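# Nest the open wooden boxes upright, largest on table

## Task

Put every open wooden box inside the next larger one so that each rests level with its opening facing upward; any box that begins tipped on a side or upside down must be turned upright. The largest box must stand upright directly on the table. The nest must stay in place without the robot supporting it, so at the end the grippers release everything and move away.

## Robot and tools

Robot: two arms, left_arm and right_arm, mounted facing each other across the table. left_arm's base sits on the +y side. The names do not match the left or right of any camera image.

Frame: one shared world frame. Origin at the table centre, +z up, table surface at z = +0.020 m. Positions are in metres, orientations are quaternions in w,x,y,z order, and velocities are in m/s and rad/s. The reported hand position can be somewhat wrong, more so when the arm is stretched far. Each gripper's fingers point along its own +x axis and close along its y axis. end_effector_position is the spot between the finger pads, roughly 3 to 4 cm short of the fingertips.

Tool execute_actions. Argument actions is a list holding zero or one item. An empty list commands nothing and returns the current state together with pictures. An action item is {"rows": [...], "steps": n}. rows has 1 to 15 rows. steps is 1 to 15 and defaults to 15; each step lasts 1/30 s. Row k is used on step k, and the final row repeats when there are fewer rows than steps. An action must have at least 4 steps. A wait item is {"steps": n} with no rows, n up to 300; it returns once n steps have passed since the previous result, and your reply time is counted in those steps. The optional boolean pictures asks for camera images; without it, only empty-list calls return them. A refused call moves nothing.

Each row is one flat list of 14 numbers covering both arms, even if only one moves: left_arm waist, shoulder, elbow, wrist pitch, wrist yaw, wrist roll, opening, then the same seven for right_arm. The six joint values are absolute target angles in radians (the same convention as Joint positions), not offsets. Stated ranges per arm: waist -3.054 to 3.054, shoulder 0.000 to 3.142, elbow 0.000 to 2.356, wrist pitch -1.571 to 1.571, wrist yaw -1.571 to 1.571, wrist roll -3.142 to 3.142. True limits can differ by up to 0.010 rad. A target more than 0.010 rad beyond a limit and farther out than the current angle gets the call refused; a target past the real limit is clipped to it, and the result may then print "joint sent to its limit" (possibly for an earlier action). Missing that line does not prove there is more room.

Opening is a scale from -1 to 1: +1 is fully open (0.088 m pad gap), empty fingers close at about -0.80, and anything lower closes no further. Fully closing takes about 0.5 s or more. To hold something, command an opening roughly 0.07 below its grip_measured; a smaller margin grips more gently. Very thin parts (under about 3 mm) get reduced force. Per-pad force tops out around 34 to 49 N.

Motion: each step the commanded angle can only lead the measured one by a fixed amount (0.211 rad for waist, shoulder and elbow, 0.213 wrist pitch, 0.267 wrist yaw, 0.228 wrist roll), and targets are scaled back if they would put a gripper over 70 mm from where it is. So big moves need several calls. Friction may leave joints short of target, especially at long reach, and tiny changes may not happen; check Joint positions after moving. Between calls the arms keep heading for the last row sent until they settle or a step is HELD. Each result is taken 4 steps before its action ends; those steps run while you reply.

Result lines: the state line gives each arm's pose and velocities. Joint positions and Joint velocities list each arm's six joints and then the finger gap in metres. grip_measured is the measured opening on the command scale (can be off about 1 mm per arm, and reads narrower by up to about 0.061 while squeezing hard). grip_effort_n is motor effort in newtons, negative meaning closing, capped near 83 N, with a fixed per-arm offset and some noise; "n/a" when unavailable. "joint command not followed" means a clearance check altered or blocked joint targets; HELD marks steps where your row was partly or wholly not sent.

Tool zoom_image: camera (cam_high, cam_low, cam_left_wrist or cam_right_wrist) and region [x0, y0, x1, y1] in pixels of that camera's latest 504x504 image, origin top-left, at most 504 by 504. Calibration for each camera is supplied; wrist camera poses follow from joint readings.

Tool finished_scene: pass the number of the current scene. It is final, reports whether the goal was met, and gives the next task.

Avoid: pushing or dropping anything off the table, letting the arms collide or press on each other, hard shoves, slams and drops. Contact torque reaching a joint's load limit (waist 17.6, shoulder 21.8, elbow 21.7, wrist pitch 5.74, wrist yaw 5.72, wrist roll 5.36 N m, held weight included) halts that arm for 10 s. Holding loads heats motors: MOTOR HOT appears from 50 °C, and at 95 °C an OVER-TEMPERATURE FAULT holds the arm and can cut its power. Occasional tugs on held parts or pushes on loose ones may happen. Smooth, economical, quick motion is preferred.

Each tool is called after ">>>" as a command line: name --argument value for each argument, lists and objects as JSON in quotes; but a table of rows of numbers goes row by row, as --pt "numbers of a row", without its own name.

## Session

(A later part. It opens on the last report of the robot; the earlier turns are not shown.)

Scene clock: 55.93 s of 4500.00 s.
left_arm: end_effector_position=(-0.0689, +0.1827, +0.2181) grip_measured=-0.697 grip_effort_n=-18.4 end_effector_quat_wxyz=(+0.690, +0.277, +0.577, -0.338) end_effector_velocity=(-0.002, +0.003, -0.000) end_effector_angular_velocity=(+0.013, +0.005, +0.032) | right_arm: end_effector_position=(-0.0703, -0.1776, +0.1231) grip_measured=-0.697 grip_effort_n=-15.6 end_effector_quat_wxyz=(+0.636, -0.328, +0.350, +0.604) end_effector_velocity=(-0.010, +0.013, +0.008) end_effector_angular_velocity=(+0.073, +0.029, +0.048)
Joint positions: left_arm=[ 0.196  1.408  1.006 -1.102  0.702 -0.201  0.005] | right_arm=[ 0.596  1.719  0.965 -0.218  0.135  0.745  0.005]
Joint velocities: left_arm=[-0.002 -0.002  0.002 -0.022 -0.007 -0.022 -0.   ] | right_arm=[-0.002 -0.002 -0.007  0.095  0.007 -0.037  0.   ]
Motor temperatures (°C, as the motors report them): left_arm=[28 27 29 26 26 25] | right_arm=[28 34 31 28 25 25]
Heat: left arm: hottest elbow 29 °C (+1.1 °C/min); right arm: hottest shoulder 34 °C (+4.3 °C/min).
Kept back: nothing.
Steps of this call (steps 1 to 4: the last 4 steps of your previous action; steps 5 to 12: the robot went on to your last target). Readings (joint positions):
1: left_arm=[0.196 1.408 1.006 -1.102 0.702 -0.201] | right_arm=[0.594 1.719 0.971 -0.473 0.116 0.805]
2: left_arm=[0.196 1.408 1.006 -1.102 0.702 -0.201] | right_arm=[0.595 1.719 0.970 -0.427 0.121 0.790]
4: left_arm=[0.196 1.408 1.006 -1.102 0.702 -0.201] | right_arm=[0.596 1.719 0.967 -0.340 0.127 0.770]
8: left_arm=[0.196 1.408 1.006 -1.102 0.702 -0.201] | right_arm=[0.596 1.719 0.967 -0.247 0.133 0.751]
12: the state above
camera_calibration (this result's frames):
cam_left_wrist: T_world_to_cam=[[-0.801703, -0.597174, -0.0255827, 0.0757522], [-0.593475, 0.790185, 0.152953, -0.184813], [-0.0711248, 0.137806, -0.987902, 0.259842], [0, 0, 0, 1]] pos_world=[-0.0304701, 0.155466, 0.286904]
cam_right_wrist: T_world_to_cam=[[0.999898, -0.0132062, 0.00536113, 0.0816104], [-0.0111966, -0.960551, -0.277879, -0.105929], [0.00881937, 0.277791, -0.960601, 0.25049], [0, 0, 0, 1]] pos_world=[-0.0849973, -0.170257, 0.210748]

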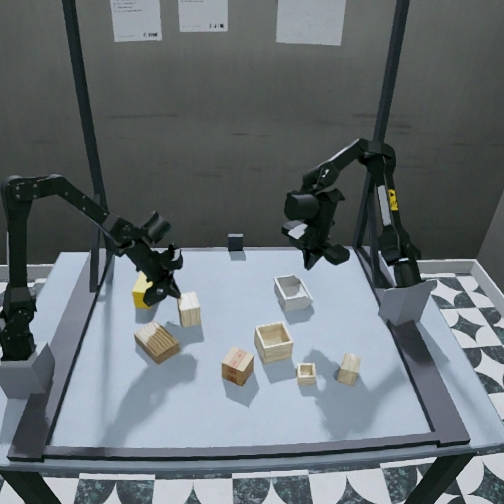

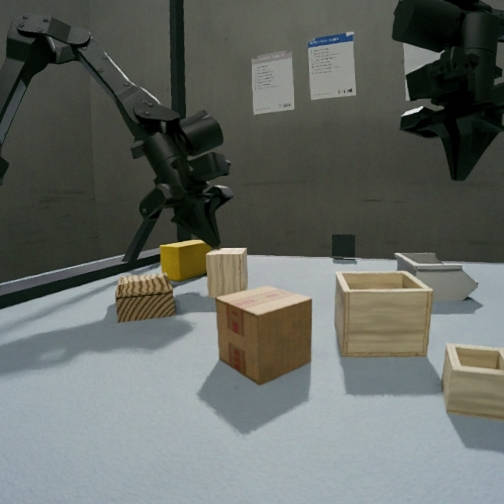

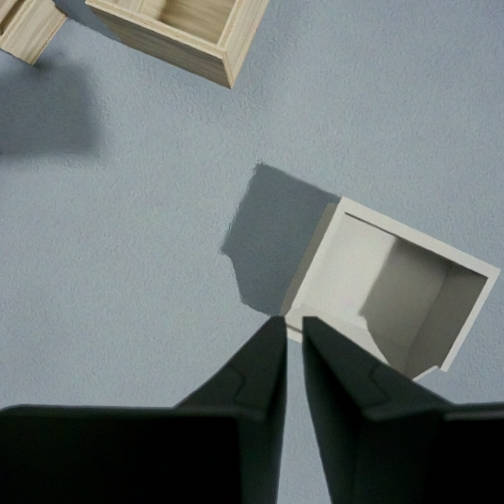

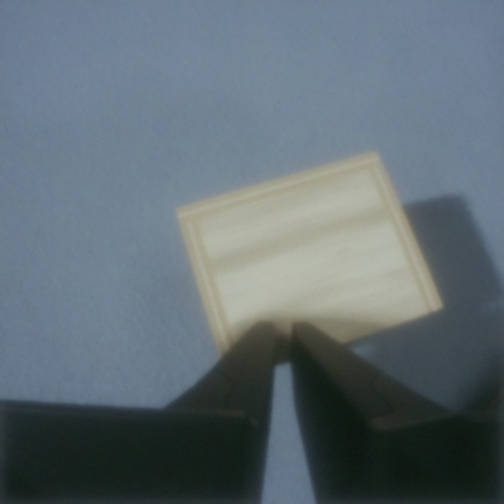

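>>> execute_actions --actions '[{"rows":[[0.2,1.4,1.0,-1.1,0.7,-0.2,-0.7,0.60,1.70,0.86,-0.2,0.14,0.74,-0.7]]}]'

>>> execute_actions --actions '[{"rows":[[0.2,1.4,1.0,-1.1,0.7,-0.2,-0.7,0.60,1.84,0.90,-0.12,0.14,0.74,-0.7]]}]' --pictures true

Scene clock: 56.43 s of 4500.00 s.
left_arm: end_effector_position=(-0.0689, +0.1827, +0.2181) grip_measured=-0.697 grip_effort_n=-18.4 end_effector_quat_wxyz=(+0.690, +0.277, +0.577, -0.338) end_effector_velocity=(+0.001, +0.002, +0.000) end_effector_angular_velocity=(+0.012, -0.017, +0.011) | right_arm: end_effector_position=(-0.0495, -0.1968, +0.1049) grip_measured=-0.697 grip_effort_n=-15.1 end_effector_quat_wxyz=(+0.639, -0.352, +0.354, +0.585) end_effector_velocity=(+0.001, -0.003, -0.002) end_effector_angular_velocity=(-0.009, -0.007, +0.023)
Joint positions: left_arm=[ 0.196  1.408  1.006 -1.102  0.702 -0.201  0.005] | right_arm=[ 0.597  1.708  0.876 -0.202  0.136  0.742  0.005]
Joint velocities: left_arm=[-0.002 -0.002  0.002 -0.007 -0.022 -0.007 -0.   ] | right_arm=[ 0.002 -0.002 -0.012  0.007 -0.007 -0.022 -0.   ]
Motor temperatures (°C, as the motors report them): left_arm=[28 27 29 26 26 25] | right_arm=[28 34 31 28 26 25]
Heat: left arm: hottest elbow 29 °C (+1.1 °C/min); right arm: hottest shoulder 34 °C (+4.3 °C/min).
Steps of this call (steps 1 to 4: the robot went on to your last target; steps 5 to 15: the first 11 steps of this action). Readings (joint positions):
5: left_arm=[0.196 1.408 1.006 -1.102 0.702 -0.201] | right_arm=[0.596 1.719 0.958 -0.201 0.136 0.743]
6: left_arm=[0.196 1.408 1.006 -1.102 0.702 -0.201] | right_arm=[0.597 1.714 0.944 -0.194 0.136 0.743]
8: left_arm=[0.196 1.408 1.006 -1.102 0.702 -0.201] | right_arm=[0.597 1.708 0.912 -0.200 0.136 0.743]
12: left_arm=[0.196 1.408 1.006 -1.102 0.702 -0.201] | right_arm=[0.597 1.708 0.878 -0.203 0.136 0.742]
15: the state above

Scene clock: 56.93 s of 4500.00 s.
left_arm: end_effector_position=(-0.0689, +0.1827, +0.2181) grip_measured=-0.697 grip_effort_n=-18.4 end_effector_quat_wxyz=(+0.690, +0.277, +0.577, -0.338) end_effector_velocity=(-0.000, +0.006, -0.003) end_effector_angular_velocity=(+0.023, +0.009, +0.028) | right_arm: end_effector_position=(-0.0460, -0.1891, +0.0758) grip_measured=-0.697 grip_effort_n=-15.6 end_effector_quat_wxyz=(+0.640, -0.362, +0.355, +0.577) end_effector_velocity=(-0.008, +0.011, +0.000) end_effector_angular_velocity=(+0.039, +0.019, +0.018)
Joint positions: left_arm=[ 0.196  1.408  1.006 -1.102  0.702 -0.201  0.005] | right_arm=[ 0.597  1.821  0.888 -0.127  0.137  0.742  0.005]
Joint velocities: left_arm=[-0.002  0.002 -0.007 -0.022 -0.007 -0.007  0.   ] | right_arm=[ 0.002  0.022  0.017  0.051  0.007 -0.007 -0.   ]
Motor temperatures (°C, as the motors report them): left_arm=[28 27 29 26 26 25] | right_arm=[28 34 31 28 26 25]
Heat: left arm: hottest elbow 29 °C (+1.1 °C/min); right arm: hottest shoulder 34 °C (+4.2 °C/min).
Steps of this call (steps 1 to 4: the last 4 steps of your previous action; steps 5 to 15: the first 11 steps of this action). Readings (joint positions):
5: left_arm=[0.196 1.408 1.006 -1.102 0.702 -0.201] | right_arm=[0.597 1.716 0.874 -0.195 0.137 0.742]
6: left_arm=[0.196 1.408 1.006 -1.102 0.702 -0.201] | right_arm=[0.597 1.732 0.877 -0.172 0.137 0.742]
8: left_arm=[0.196 1.408 1.006 -1.102 0.702 -0.201] | right_arm=[0.597 1.774 0.887 -0.149 0.137 0.742]
12: left_arm=[0.196 1.408 1.006 -1.102 0.702 -0.201] | right_arm=[0.597 1.816 0.887 -0.134 0.137 0.742]
15: the state above
camera_calibration (this result's frames):
cam_left_wrist: T_world_to_cam=[[-0.801703, -0.597174, -0.0255827, 0.0757522], [-0.593475, 0.790185, 0.152953, -0.184813], [-0.0711248, 0.137806, -0.987902, 0.259842], [0, 0, 0, 1]] pos_world=[-0.0304701, 0.155466, 0.286904]
cam_right_wrist: T_world_to_cam=[[0.997633, -0.0297829, 0.0619823, 0.0498744], [-0.0158014, -0.976511, -0.214889, -0.137781], [0.0669264, 0.213401, -0.97467, 0.199588], [0, 0, 0, 1]] pos_world=[-0.0652912, -0.175651, 0.161834]

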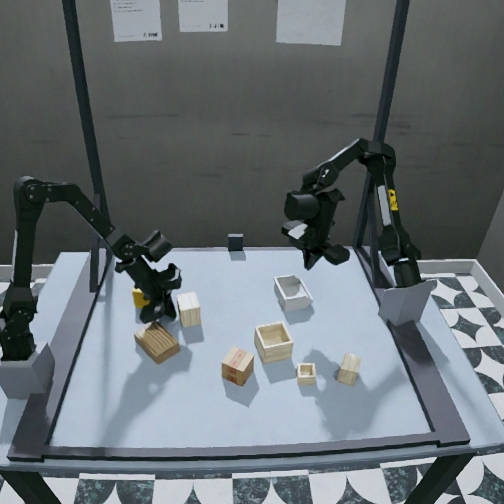

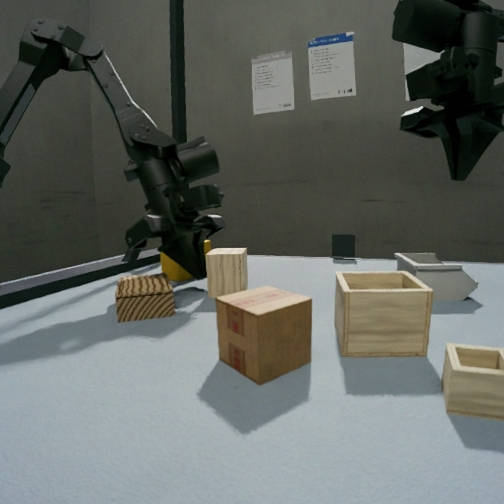

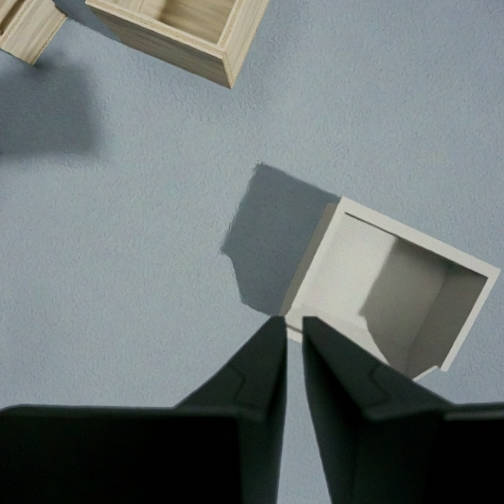

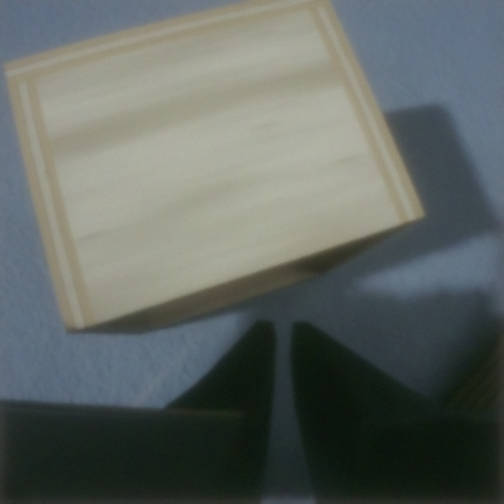

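>>> execute_actions --actions '[{"rows":[[0.2,1.4,1.0,-1.1,0.7,-0.2,-0.7,0.60,1.86,1.0,-0.14,0.14,0.74,-0.7]]}]' --pictures true

Scene clock: 57.43 s of 4500.00 s.
left_arm: end_effector_position=(-0.0689, +0.1827, +0.2181) grip_measured=-0.697 grip_effort_n=-18.4 end_effector_quat_wxyz=(+0.690, +0.277, +0.577, -0.338) end_effector_velocity=(+0.001, -0.000, -0.000) end_effector_angular_velocity=(+0.001, -0.010, -0.013) | right_arm: end_effector_position=(-0.0695, -0.1654, +0.0908) grip_measured=-0.697 grip_effort_n=-15.6 end_effector_quat_wxyz=(+0.637, -0.337, +0.350, +0.598) end_effector_velocity=(+0.007, -0.006, -0.006) end_effector_angular_velocity=(-0.040, -0.027, -0.005)
Joint positions: left_arm=[ 0.196  1.408  1.006 -1.102  0.702 -0.201  0.005] | right_arm=[ 0.597  1.845  0.987 -0.136  0.137  0.742  0.005]
Joint velocities: left_arm=[-0.002 -0.002 -0.002  0.007 -0.007  0.007  0.   ] | right_arm=[-0.002  0.007 -0.002 -0.037 -0.007 -0.007 -0.   ]
Motor temperatures (°C, as the motors report them): left_arm=[28 27 29 26 26 25] | right_arm=[28 34 31 28 26 25]
Heat: left arm: hottest elbow 29 °C (+1.0 °C/min); right arm: hottest shoulder 34 °C (+4.2 °C/min).
Steps of this call (steps 1 to 4: the last 4 steps of your previous action; steps 5 to 15: the first 11 steps of this action). Readings (joint positions):
5: left_arm=[0.196 1.408 1.006 -1.102 0.702 -0.201] | right_arm=[0.597 1.827 0.896 -0.127 0.137 0.742]
6: left_arm=[0.196 1.408 1.006 -1.102 0.702 -0.201] | right_arm=[0.597 1.833 0.911 -0.134 0.137 0.742]
8: left_arm=[0.196 1.408 1.006 -1.102 0.702 -0.201] | right_arm=[0.597 1.845 0.945 -0.134 0.137 0.742]
12: left_arm=[0.196 1.408 1.006 -1.102 0.702 -0.201] | right_arm=[0.597 1.845 0.984 -0.134 0.137 0.742]
15: the state above
camera_calibration (this result's frames):
cam_left_wrist: T_world_to_cam=[[-0.801703, -0.597174, -0.0255827, 0.0757522], [-0.593475, 0.790185, 0.152953, -0.184813], [-0.0711248, 0.137806, -0.987902, 0.259842], [0, 0, 0, 1]] pos_world=[-0.0304701, 0.155466, 0.286904]
cam_right_wrist: T_world_to_cam=[[0.999659, -0.0152641, 0.0212104, 0.0793527], [-0.00913882, -0.964623, -0.263474, -0.105021], [0.0244818, 0.263191, -0.964433, 0.215063], [0, 0, 0, 1]] pos_world=[-0.0855505, -0.156697, 0.17806]

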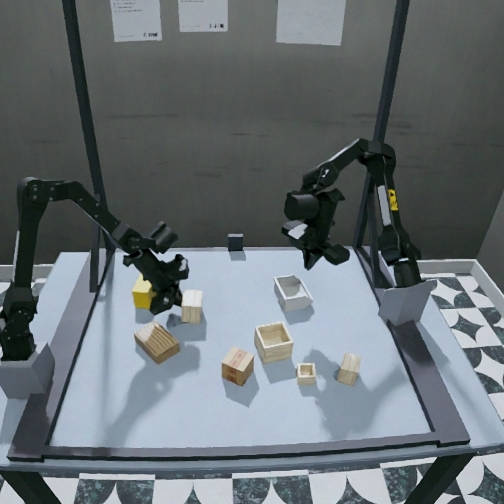

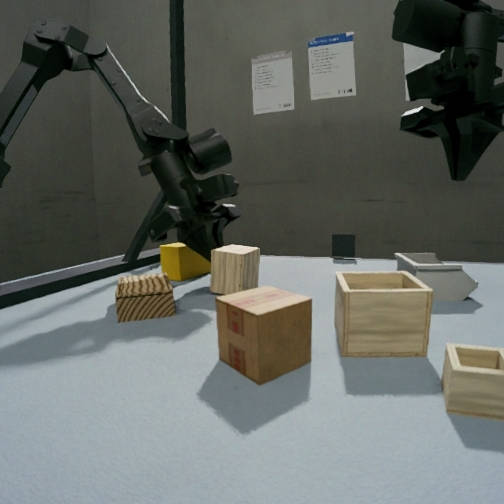

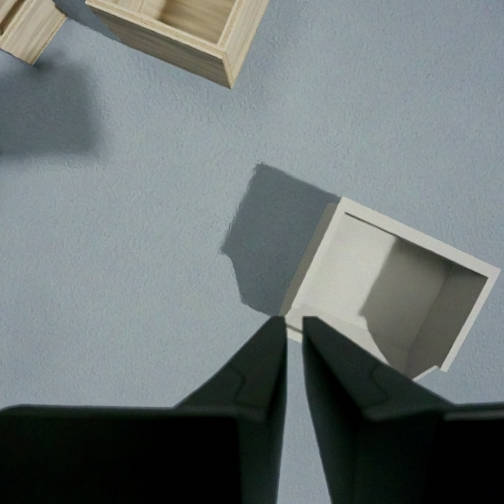

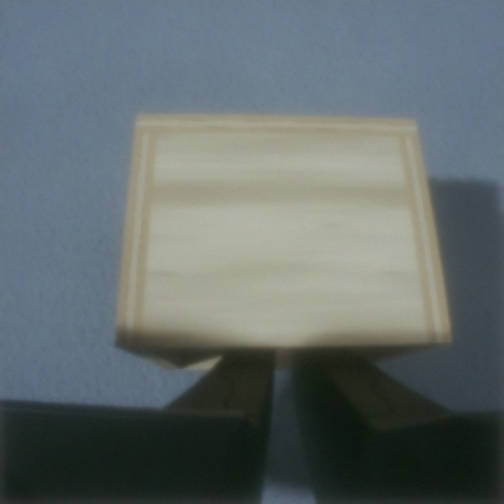

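Tipping has begun. Continue in +y.

>>> execute_actions --actions '[{"rows":[[0.2,1.4,1.0,-1.1,0.7,-0.2,-0.7,0.55,1.94,1.15,-0.185,0.14,0.74,-0.7]]}]' --pictures true

>>> execute_actions --actions '[{"rows":[[0.2,1.4,1.0,-1.1,0.7,-0.2,-0.7,0.49,2.06,1.31,-0.225,0.14,0.74,-0.7]]}]' --pictures true

Scene clock: 57.93 s of 4500.00 s.
left_arm: end_effector_position=(-0.0689, +0.1827, +0.2181) grip_measured=-0.697 grip_effort_n=-18.4 end_effector_quat_wxyz=(+0.690, +0.277, +0.577, -0.338) end_effector_velocity=(-0.001, +0.002, -0.000) end_effector_angular_velocity=(+0.005, -0.004, +0.008) | right_arm: end_effector_position=(-0.0771, -0.1271, +0.1030) grip_measured=-0.697 grip_effort_n=-15.6 end_effector_quat_wxyz=(+0.651, -0.313, +0.350, +0.596) end_effector_velocity=(+0.004, +0.004, -0.011) end_effector_angular_velocity=(-0.024, -0.030, -0.009)
Joint positions: left_arm=[ 0.196  1.408  1.006 -1.102  0.702 -0.201  0.005] | right_arm=[ 0.552  1.919  1.135 -0.179  0.138  0.742  0.005]
Joint velocities: left_arm=[-0.002 -0.007 -0.002 -0.007 -0.007 -0.007  0.   ] | right_arm=[-0.002  0.046  0.032 -0.022  0.007 -0.007 -0.   ]
Motor temperatures (°C, as the motors report them): left_arm=[28 27 29 26 26 25] | right_arm=[28 34 31 28 26 25]
Heat: left arm: hottest elbow 29 °C (+1.0 °C/min); right arm: hottest shoulder 34 °C (+4.1 °C/min).
Steps of this call (steps 1 to 4: the last 4 steps of your previous action; steps 5 to 15: the first 11 steps of this action). Readings (joint positions):
5: left_arm=[0.196 1.408 1.006 -1.102 0.702 -0.201] | right_arm=[0.596 1.853 0.998 -0.148 0.137 0.742]
6: left_arm=[0.196 1.408 1.006 -1.102 0.702 -0.201] | right_arm=[0.591 1.868 1.024 -0.163 0.137 0.742]
8: left_arm=[0.196 1.408 1.006 -1.102 0.702 -0.201] | right_arm=[0.575 1.901 1.078 -0.164 0.137 0.742]
12: left_arm=[0.196 1.408 1.006 -1.102 0.702 -0.201] | right_arm=[0.554 1.914 1.126 -0.174 0.138 0.742]
15: the state above
camera_calibration (this result's frames):
cam_left_wrist: T_world_to_cam=[[-0.801703, -0.597174, -0.0255827, 0.0757522], [-0.593475, 0.790185, 0.152953, -0.184813], [-0.0711248, 0.137806, -0.987902, 0.259842], [0, 0, 0, 1]] pos_world=[-0.0304701, 0.155466, 0.286904]
cam_right_wrist: T_world_to_cam=[[0.998709, -0.0507602, 0.00171211, 0.0846727], [-0.0479295, -0.953096, -0.29885, -0.0628165], [0.0168015, 0.298382, -0.954298, 0.219777], [0, 0, 0, 1]] pos_world=[-0.0912668, -0.12115, 0.190816]

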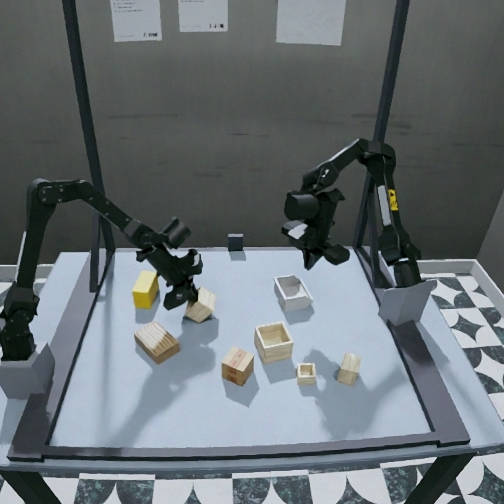

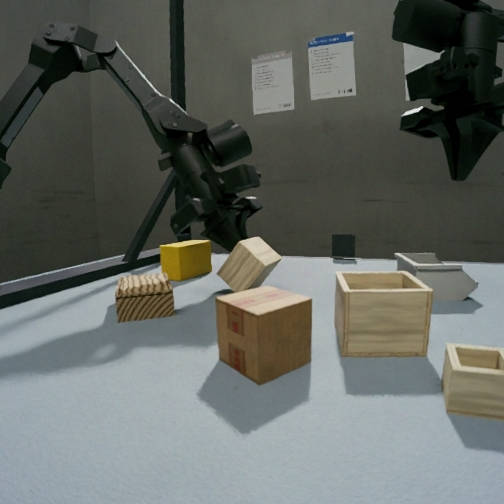

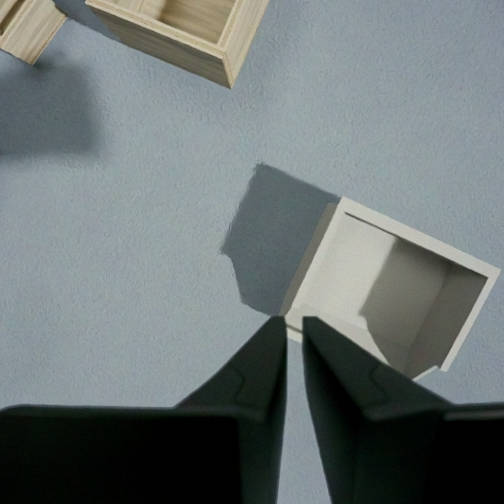

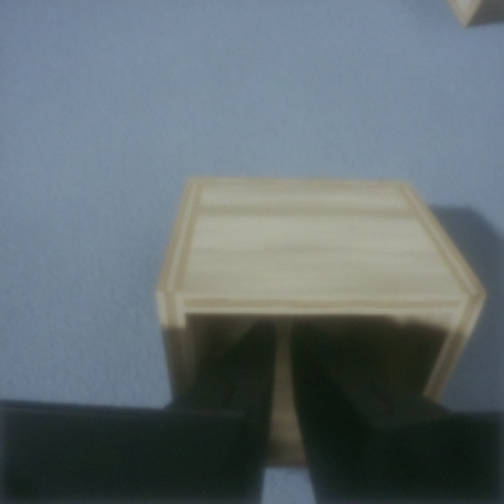

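Scene clock: 58.43 s of 4500.00 s.
left_arm: end_effector_position=(-0.0689, +0.1827, +0.2181) grip_measured=-0.697 grip_effort_n=-18.4 end_effector_quat_wxyz=(+0.690, +0.277, +0.577, -0.338) end_effector_velocity=(-0.000, +0.002, -0.001) end_effector_angular_velocity=(+0.008, -0.002, +0.012) | right_arm: end_effector_position=(-0.0684, -0.0848, +0.1011) grip_measured=-0.697 grip_effort_n=-16.0 end_effector_quat_wxyz=(+0.671, -0.298, +0.354, +0.579) end_effector_velocity=(-0.004, +0.004, -0.011) end_effector_angular_velocity=(-0.039, +0.003, -0.003)
Joint positions: left_arm=[ 0.196  1.408  1.006 -1.102  0.702 -0.201  0.005] | right_arm=[ 0.49   2.038  1.291 -0.219  0.139  0.742  0.005]
Joint velocities: left_arm=[-0.002 -0.002 -0.002 -0.007 -0.007 -0.007 -0.   ] | right_arm=[ 0.002  0.051  0.056 -0.037 -0.022  0.007 -0.   ]
Motor temperatures (°C, as the motors report them): left_arm=[28 27 29 26 26 25] | right_arm=[28 34 31 28 26 25]
Heat: left arm: hottest elbow 29 °C (+1.0 °C/min); right arm: hottest shoulder 34 °C (+4.1 °C/min).
Steps of this call (steps 1 to 4: the last 4 steps of your previous action; steps 5 to 15: the first 11 steps of this action). Readings (joint positions):
5: left_arm=[0.196 1.408 1.006 -1.102 0.702 -0.201] | right_arm=[0.550 1.935 1.148 -0.193 0.139 0.742]
6: left_arm=[0.196 1.408 1.006 -1.102 0.702 -0.201] | right_arm=[0.543 1.956 1.179 -0.205 0.139 0.742]
8: left_arm=[0.196 1.408 1.006 -1.102 0.702 -0.201] | right_arm=[0.522 2.001 1.239 -0.203 0.139 0.742]
12: left_arm=[0.196 1.408 1.006 -1.102 0.702 -0.201] | right_arm=[0.493 2.031 1.282 -0.216 0.139 0.742]
15: the state above
camera_calibration (this result's frames):
cam_left_wrist: T_world_to_cam=[[-0.801703, -0.597174, -0.0255827, 0.0757522], [-0.593475, 0.790185, 0.152953, -0.184813], [-0.0711248, 0.137806, -0.987902, 0.259842], [0, 0, 0, 1]] pos_world=[-0.0304701, 0.155466, 0.286904]
cam_right_wrist: T_world_to_cam=[[0.993769, -0.111435, 0.00238693, 0.0726082], [-0.105046, -0.943527, -0.3142, -0.0241716], [0.0372649, 0.311991, -0.949354, 0.20725], [0, 0, 0, 1]] pos_world=[-0.0824181, -0.0793758, 0.188986]

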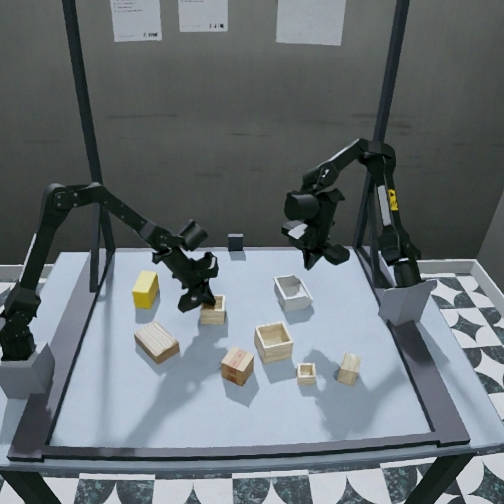

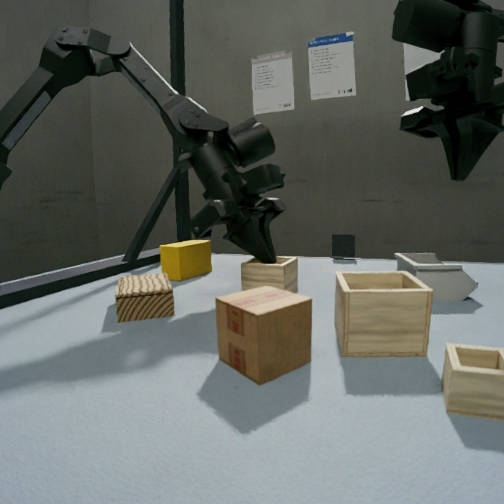

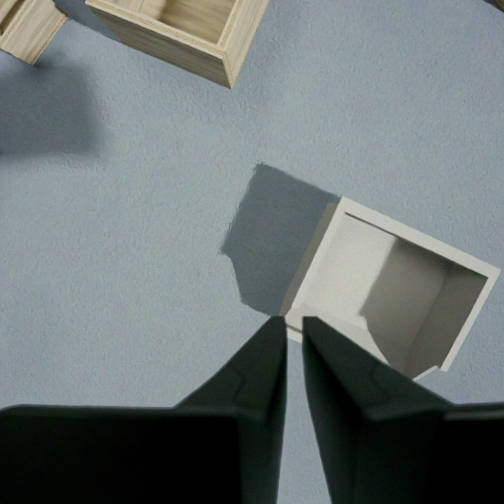

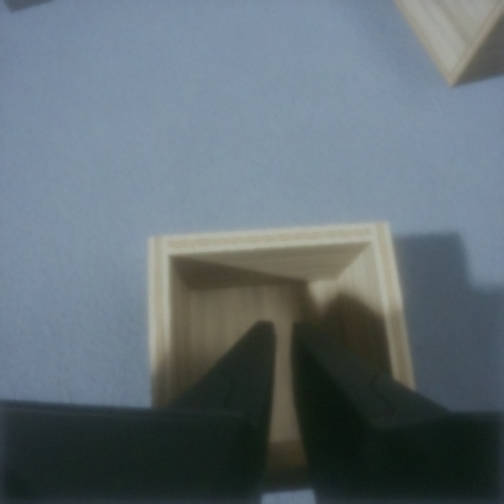

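>>> execute_actions --actions '[{"rows":[[0.2,1.4,1.0,-1.1,0.7,-0.2,-0.7,0.45,2.17,1.42,-0.23,0.14,0.74,-0.7]]}]' --pictures true

Scene clock: 58.93 s of 4500.00 s.
left_arm: end_effector_position=(-0.0689, +0.1827, +0.2181) grip_measured=-0.697 grip_effort_n=-18.4 end_effector_quat_wxyz=(+0.690, +0.277, +0.577, -0.338) end_effector_velocity=(-0.002, +0.001, -0.001) end_effector_angular_velocity=(+0.009, -0.003, +0.005) | right_arm: end_effector_position=(-0.0579, -0.0556, +0.0872) grip_measured=-0.697 grip_effort_n=-15.6 end_effector_quat_wxyz=(+0.684, -0.291, +0.358, +0.565) end_effector_velocity=(-0.003, +0.004, -0.005) end_effector_angular_velocity=(-0.030, +0.001, +0.007)
Joint positions: left_arm=[ 0.196  1.408  1.006 -1.102  0.702 -0.201  0.005] | right_arm=[ 0.451  2.15   1.401 -0.228  0.139  0.742  0.005]
Joint velocities: left_arm=[-0.007 -0.002  0.002 -0.007 -0.007 -0.007 -0.   ] | right_arm=[-0.002  0.032  0.046 -0.037 -0.022 -0.007 -0.   ]
Motor temperatures (°C, as the motors report them): left_arm=[28 27 29 26 26 25] | right_arm=[28 34 31 28 26 25]
Heat: left arm: hottest elbow 29 °C (+1.0 °C/min); right arm: hottest shoulder 34 °C (+4.1 °C/min).
Steps of this call (steps 1 to 4: the last 4 steps of your previous action; steps 5 to 15: the first 11 steps of this action). Readings (joint positions):
5: left_arm=[0.196 1.408 1.006 -1.102 0.702 -0.201] | right_arm=[0.489 2.052 1.304 -0.227 0.139 0.742]
6: left_arm=[0.196 1.408 1.006 -1.102 0.702 -0.201] | right_arm=[0.486 2.070 1.328 -0.230 0.139 0.742]
8: left_arm=[0.196 1.408 1.006 -1.102 0.702 -0.201] | right_arm=[0.473 2.110 1.372 -0.223 0.139 0.742]
12: left_arm=[0.196 1.408 1.006 -1.102 0.702 -0.201] | right_arm=[0.453 2.143 1.394 -0.227 0.139 0.742]
15: the state above
camera_calibration (this result's frames):
cam_left_wrist: T_world_to_cam=[[-0.801703, -0.597174, -0.0255827, 0.0757522], [-0.593475, 0.790185, 0.152953, -0.184813], [-0.0711248, 0.137806, -0.987902, 0.259842], [0, 0, 0, 1]] pos_world=[-0.0304701, 0.155466, 0.286904]
cam_right_wrist: T_world_to_cam=[[0.98841, -0.151639, 0.00715666, 0.0625209], [-0.141588, -0.93785, -0.316843, -0.00141008], [0.0547576, 0.312158, -0.948451, 0.185536], [0, 0, 0, 1]] pos_world=[-0.0721554, -0.0497582, 0.175077]

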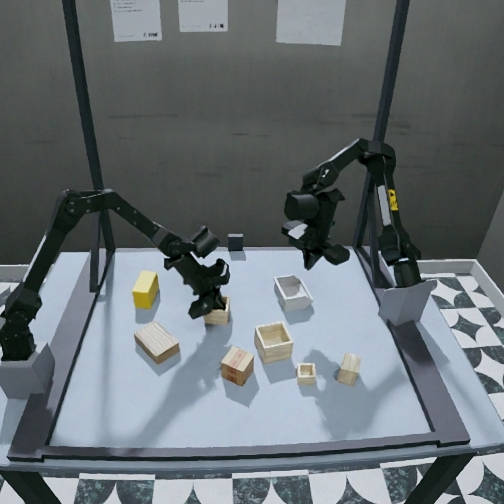

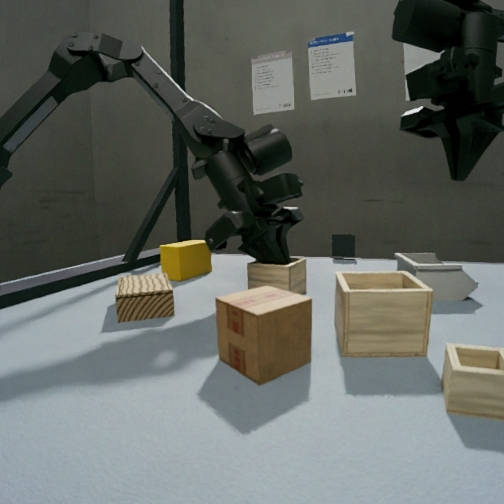

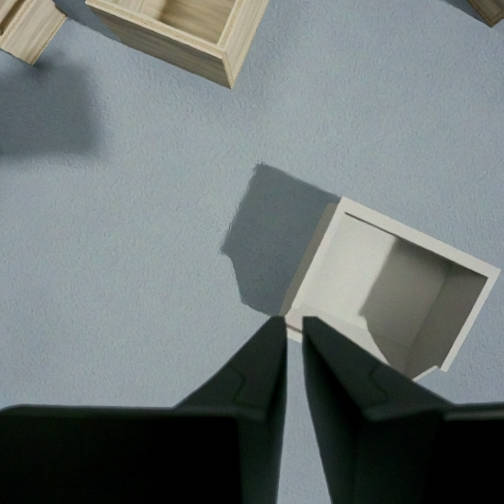

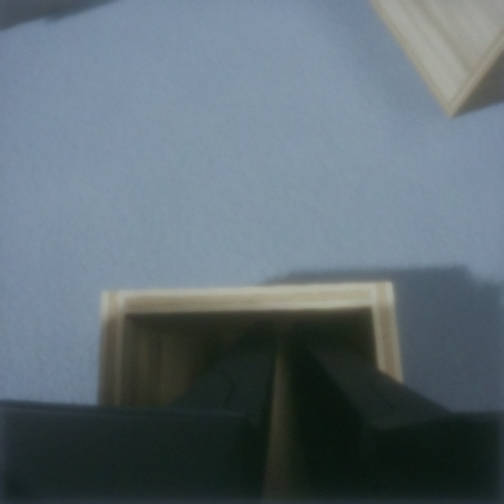

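>>> execute_actions --actions '[{"rows":[[0.2,1.4,1.0,-1.1,0.7,-0.2,-0.7,0.46,2.04,1.36,-0.30,0.14,0.74,-0.7]]}]' --pictures true

Scene clock: 59.43 s of 4500.00 s.
left_arm: end_effector_position=(-0.0689, +0.1827, +0.2181) grip_measured=-0.697 grip_effort_n=-18.4 end_effector_quat_wxyz=(+0.690, +0.277, +0.577, -0.338) end_effector_velocity=(+0.000, +0.002, -0.002) end_effector_angular_velocity=(+0.013, -0.002, +0.000) | right_arm: end_effector_position=(-0.0656, -0.0661, +0.1209) grip_measured=-0.697 grip_effort_n=-15.6 end_effector_quat_wxyz=(+0.682, -0.285, +0.355, +0.572) end_effector_velocity=(+0.010, -0.013, +0.003) end_effector_angular_velocity=(-0.033, -0.023, -0.024)
Joint positions: left_arm=[ 0.196  1.408  1.006 -1.102  0.702 -0.201  0.005] | right_arm=[ 0.456  2.049  1.382 -0.291  0.139  0.742  0.005]
Joint velocities: left_arm=[-0.002  0.002 -0.002 -0.007 -0.007  0.007 -0.   ] | right_arm=[-0.002 -0.037 -0.032 -0.051  0.007  0.007  0.   ]
Motor temperatures (°C, as the motors report them): left_arm=[28 27 29 26 26 25] | right_arm=[28 34 31 28 26 25]
Heat: left arm: hottest elbow 29 °C (+1.0 °C/min); right arm: hottest shoulder 34 °C (+4.0 °C/min).
Steps of this call (steps 1 to 4: the last 4 steps of your previous action; steps 5 to 15: the first 11 steps of this action). Readings (joint positions):
5: left_arm=[0.196 1.408 1.006 -1.102 0.702 -0.201] | right_arm=[0.451 2.147 1.407 -0.232 0.139 0.742]
6: left_arm=[0.196 1.408 1.006 -1.102 0.702 -0.201] | right_arm=[0.451 2.137 1.402 -0.251 0.139 0.742]
8: left_arm=[0.196 1.408 1.006 -1.102 0.702 -0.201] | right_arm=[0.452 2.106 1.386 -0.275 0.139 0.742]
12: left_arm=[0.196 1.408 1.006 -1.102 0.702 -0.201] | right_arm=[0.455 2.060 1.383 -0.286 0.139 0.742]
15: the state above
camera_calibration (this result's frames):
cam_left_wrist: T_world_to_cam=[[-0.801703, -0.597174, -0.0255827, 0.0757522], [-0.593475, 0.790185, 0.152953, -0.184813], [-0.0711248, 0.137806, -0.987902, 0.259842], [0, 0, 0, 1]] pos_world=[-0.0304701, 0.155466, 0.286904]
cam_right_wrist: T_world_to_cam=[[0.989893, -0.141746, -0.00435885, 0.0704388], [-0.135243, -0.934341, -0.32972, 0.00052551], [0.0426639, 0.326977, -0.944069, 0.220818], [0, 0, 0, 1]] pos_world=[-0.0790768, -0.0617269, 0.208947]

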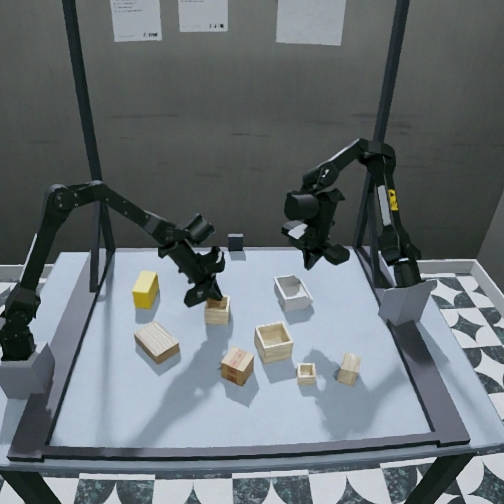

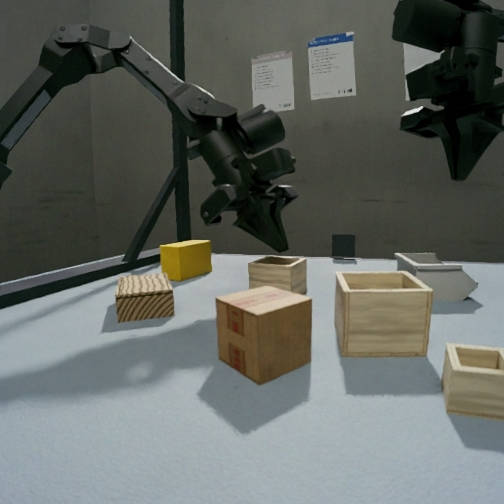

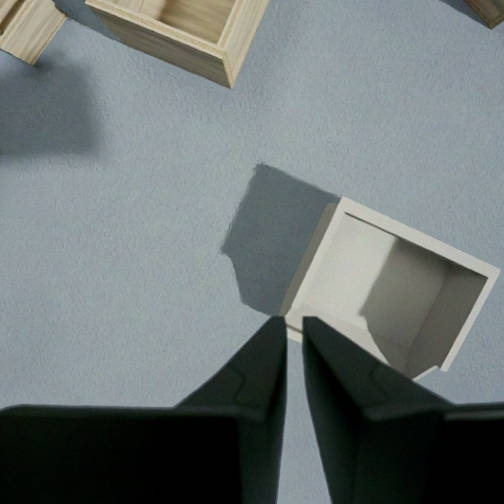

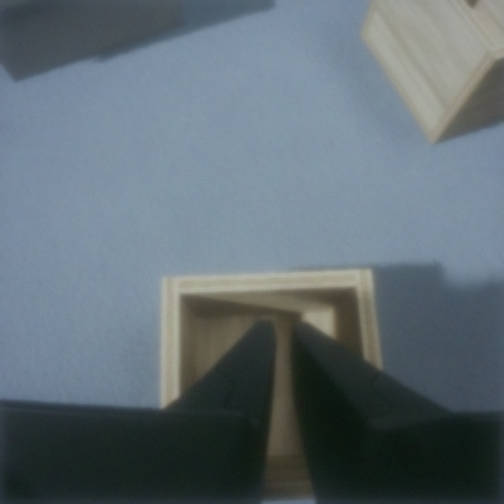

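>>> execute_actions --actions '[{"rows":[[0.0,1.94,1.69,-1.25,0.72,-0.2,-0.7,0.55,1.75,1.0,-0.4,0.14,0.74,-0.7]]}]'

>>> execute_actions --actions '[{"rows":[[0.0,1.94,1.69,-1.25,0.72,-0.2,-0.7,0.6,1.3,0.7,-0.6,0.0,0.74,-0.7]]}]'

>>> execute_actions --actions '[{"rows":[[-0.08,2.3,2.2,-1.42,0.72,-0.2,-0.7,0.6,1.3,0.7,-0.6,0.0,0.74,-0.7]]}]'

>>> execute_actions --actions '[{"steps":12}]' --pictures true

Scene clock: 60.20 s of 4500.00 s.
left_arm: end_effector_position=(-0.0738, +0.0944, +0.1870) grip_measured=-0.697 grip_effort_n=-18.4 end_effector_quat_wxyz=(+0.621, +0.342, +0.629, -0.319) end_effector_velocity=(+0.092, -0.275, -0.001) end_effector_angular_velocity=(-0.153, -0.084, -0.206) | right_arm: end_effector_position=(-0.0447, -0.1752, +0.1177) grip_measured=-0.697 grip_effort_n=-16.0 end_effector_quat_wxyz=(+0.659, -0.371, +0.364, +0.544) end_effector_velocity=(+0.096, -0.101, -0.078) end_effector_angular_velocity=(-0.316, -0.217, -0.093)
Joint positions: left_arm=[ 0.007  1.844  1.465 -1.238  0.716 -0.201  0.005] | right_arm=[ 0.547  1.775  1.047 -0.393  0.14   0.742  0.005]
Joint velocities: left_arm=[-0.042  0.921  1.228 -0.037 -0.022 -0.007 -0.   ] | right_arm=[-0.002 -0.042 -0.339 -0.095 -0.007 -0.007 -0.   ]
Motor temperatures (°C, as the motors report them): left_arm=[28 27 29 26 26 25] | right_arm=[28 34 31 28 26 25]
Heat: left arm: hottest elbow 29 °C (+1.0 °C/min); right arm: hottest shoulder 34 °C (+4.1 °C/min).
Steps of this call (steps 1 to 4: the last 4 steps of your previous action; steps 5 to 12: the robot went on to your last target; steps 13 to 23: the first 11 steps of this action). Readings (joint positions):
13: left_arm=[0.189 1.424 1.022 -1.121 0.697 -0.201] | right_arm=[0.458 2.035 1.361 -0.296 0.140 0.742]
14: left_arm=[0.155 1.461 1.063 -1.166 0.699 -0.201] | right_arm=[0.467 2.005 1.325 -0.318 0.140 0.742]
16: left_arm=[0.080 1.551 1.157 -1.187 0.711 -0.201] | right_arm=[0.498 1.921 1.236 -0.359 0.140 0.742]
20: left_arm=[0.016 1.726 1.334 -1.229 0.716 -0.201] | right_arm=[0.546 1.793 1.095 -0.384 0.140 0.742]
23: the state above

Scene clock: 60.70 s of 4500.00 s.
left_arm: end_effector_position=(-0.0758, +0.0464, +0.2042) grip_measured=-0.697 grip_effort_n=-18.4 end_effector_quat_wxyz=(+0.629, +0.348, +0.593, -0.364) end_effector_velocity=(+0.007, +0.000, -0.005) end_effector_angular_velocity=(+0.023, -0.014, +0.021) | right_arm: end_effector_position=(-0.0104, -0.2886, +0.1362) grip_measured=-0.697 grip_effort_n=-15.6 end_effector_quat_wxyz=(+0.606, -0.427, +0.412, +0.530) end_effector_velocity=(-0.062, -0.017, +0.153) end_effector_angular_velocity=(+0.415, +0.458, +0.208)
Joint positions: left_arm=[ 0.001  1.929  1.678 -1.248  0.717 -0.201  0.005] | right_arm=[ 0.594  1.382  0.736 -0.583  0.015  0.742  0.005]
Joint velocities: left_arm=[-0.002  0.027  0.012 -0.007 -0.022 -0.007 -0.001] | right_arm=[ 0.012 -0.784 -0.105 -0.037 -0.11  -0.022 -0.   ]
Motor temperatures (°C, as the motors report them): left_arm=[29 27 29 26 26 25] | right_arm=[28 34 31 28 26 25]
Heat: left arm: hottest waist 29 °C (+1.0 °C/min); right arm: hottest shoulder 34 °C (+4.0 °C/min).
Steps of this call (steps 1 to 4: the last 4 steps of your previous action; steps 5 to 15: the first 11 steps of this action). Readings (joint positions):
5: left_arm=[0.003 1.914 1.625 -1.244 0.716 -0.201] | right_arm=[0.548 1.758 1.010 -0.401 0.134 0.742]
6: left_arm=[0.003 1.914 1.641 -1.245 0.717 -0.201] | right_arm=[0.552 1.732 0.985 -0.431 0.111 0.742]
8: left_arm=[0.002 1.915 1.663 -1.246 0.717 -0.201] | right_arm=[0.568 1.654 0.915 -0.498 0.074 0.742]
12: left_arm=[0.001 1.924 1.676 -1.248 0.717 -0.201] | right_arm=[0.591 1.488 0.775 -0.571 0.027 0.742]
15: the state above

Scene clock: 61.20 s of 4500.00 s.
left_arm: end_effector_position=(-0.0665, -0.0080, +0.1603) grip_measured=-0.697 grip_effort_n=-18.4 end_effector_quat_wxyz=(+0.596, +0.378, +0.621, -0.342) end_effector_velocity=(-0.016, -0.116, +0.059) end_effector_angular_velocity=(-0.289, -0.082, -0.246) | right_arm: end_effector_position=(-0.0120, -0.2952, +0.1471) grip_measured=-0.697 grip_effort_n=-16.0 end_effector_quat_wxyz=(+0.600, -0.415, +0.412, +0.546) end_effector_velocity=(-0.001, -0.004, +0.001) end_effector_angular_velocity=(-0.012, +0.015, +0.010)
Joint positions: left_arm=[-0.084  2.276  2.107 -1.407  0.718 -0.201  0.005] | right_arm=[ 0.597  1.308  0.714 -0.597  0.004  0.742  0.005]
Joint velocities: left_arm=[ 0.012  0.193  0.652 -0.066 -0.007 -0.007 -0.   ] | right_arm=[-0.002 -0.017 -0.007 -0.007 -0.022 -0.007 -0.   ]
Motor temperatures (°C, as the motors report them): left_arm=[29 27 29 26 26 25] | right_arm=[28 34 31 28 26 25]
Heat: left arm: hottest waist 29 °C (+1.0 °C/min); right arm: hottest shoulder 34 °C (+4.1 °C/min).
Steps of this call (steps 1 to 4: the last 4 steps of your previous action; steps 5 to 15: the first 11 steps of this action). Readings (joint positions):
5: left_arm=[-0.001 1.947 1.700 -1.273 0.716 -0.201] | right_arm=[0.596 1.320 0.725 -0.593 0.007 0.742]
6: left_arm=[-0.010 1.982 1.749 -1.319 0.717 -0.201] | right_arm=[0.596 1.318 0.721 -0.595 0.007 0.742]
8: left_arm=[-0.039 2.063 1.848 -1.349 0.718 -0.201] | right_arm=[0.596 1.315 0.717 -0.596 0.005 0.742]
12: left_arm=[-0.080 2.221 2.017 -1.395 0.718 -0.201] | right_arm=[0.597 1.310 0.714 -0.597 0.005 0.742]
15: the state above

Scene clock: 61.60 s of 4500.00 s.
left_arm: end_effector_position=(-0.0727, -0.0223, +0.1716) grip_measured=-0.697 grip_effort_n=-18.4 end_effector_quat_wxyz=(+0.600, +0.379, +0.603, -0.365) end_effector_velocity=(-0.000, -0.001, -0.002) end_effector_angular_velocity=(+0.005, +0.009, +0.011) | right_arm: end_effector_position=(-0.0119, -0.2954, +0.1472) grip_measured=-0.697 grip_effort_n=-15.6 end_effector_quat_wxyz=(+0.600, -0.415, +0.412, +0.546) end_effector_velocity=(+0.004, -0.006, -0.003) end_effector_angular_velocity=(-0.034, -0.007, +0.012)
Joint positions: left_arm=[-0.083  2.288  2.189 -1.418  0.719 -0.201  0.005] | right_arm=[ 0.597  1.307  0.714 -0.597  0.004  0.742  0.005]
Joint velocities: left_arm=[-0.002  0.012  0.012 -0.007  0.007 -0.007 -0.   ] | right_arm=[-0.007 -0.002 -0.007 -0.022 -0.022 -0.022 -0.   ]
Motor temperatures (°C, as the motors report them): left_arm=[29 27 29 26 26 25] | right_arm=[28 34 31 28 26 25]
Heat: left arm: hottest waist 29 °C (+1.0 °C/min); right arm: hottest shoulder 34 °C (+4.0 °C/min).
Kept back: nothing.
Steps of this call (steps 1 to 4: the last 4 steps of your previous action; steps 5 to 12: the robot went on to your last target). Readings (joint positions):
1: left_arm=[-0.084 2.280 2.127 -1.410 0.718 -0.201] | right_arm=[0.597 1.308 0.714 -0.597 0.004 0.742]
2: left_arm=[-0.084 2.280 2.144 -1.412 0.718 -0.201] | right_arm=[0.597 1.307 0.714 -0.597 0.004 0.742]
4: left_arm=[-0.083 2.280 2.170 -1.414 0.718 -0.201] | right_arm=[0.597 1.307 0.714 -0.597 0.004 0.742]
8: left_arm=[-0.083 2.282 2.187 -1.417 0.719 -0.201] | right_arm=[0.597 1.307 0.714 -0.597 0.004 0.742]
12: the state above
camera_calibration (this result's frames):
cam_left_wrist: T_world_to_cam=[[-0.907266, -0.418385, -0.0426877, -0.0516696], [-0.406705, 0.847013, 0.342287, -0.0355952], [-0.107051, 0.327907, -0.938625, 0.235064], [0, 0, 0, 1]] pos_world=[-0.036191, -0.0685473, 0.230615]
cam_right_wrist: T_world_to_cam=[[0.99867, -0.0166834, 0.0487759, 0.0140525], [-0.0152033, -0.999417, -0.030561, -0.259595], [0.0492574, 0.0297788, -0.998342, 0.238587], [0, 0, 0, 1]] pos_world=[-0.0297327, -0.266314, 0.229572]

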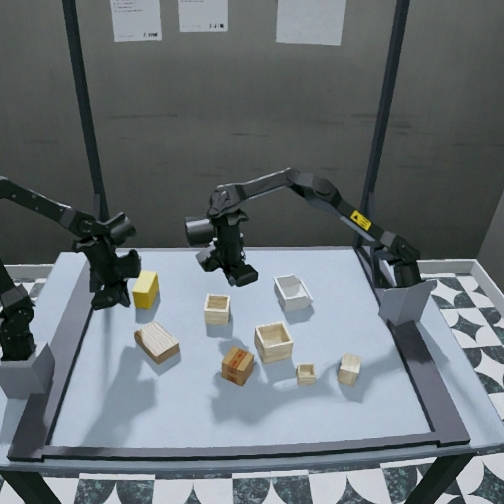

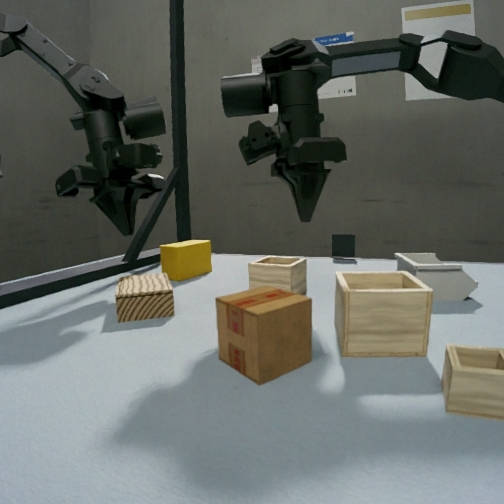

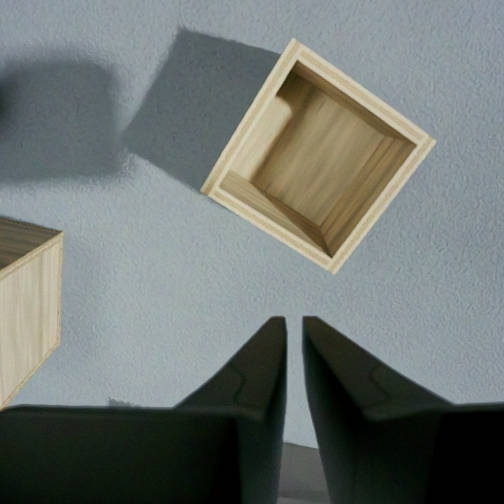

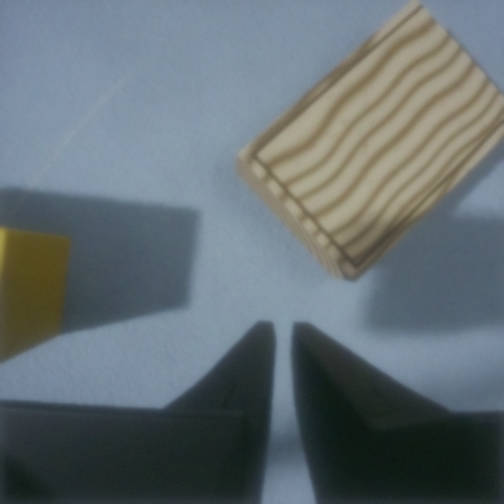

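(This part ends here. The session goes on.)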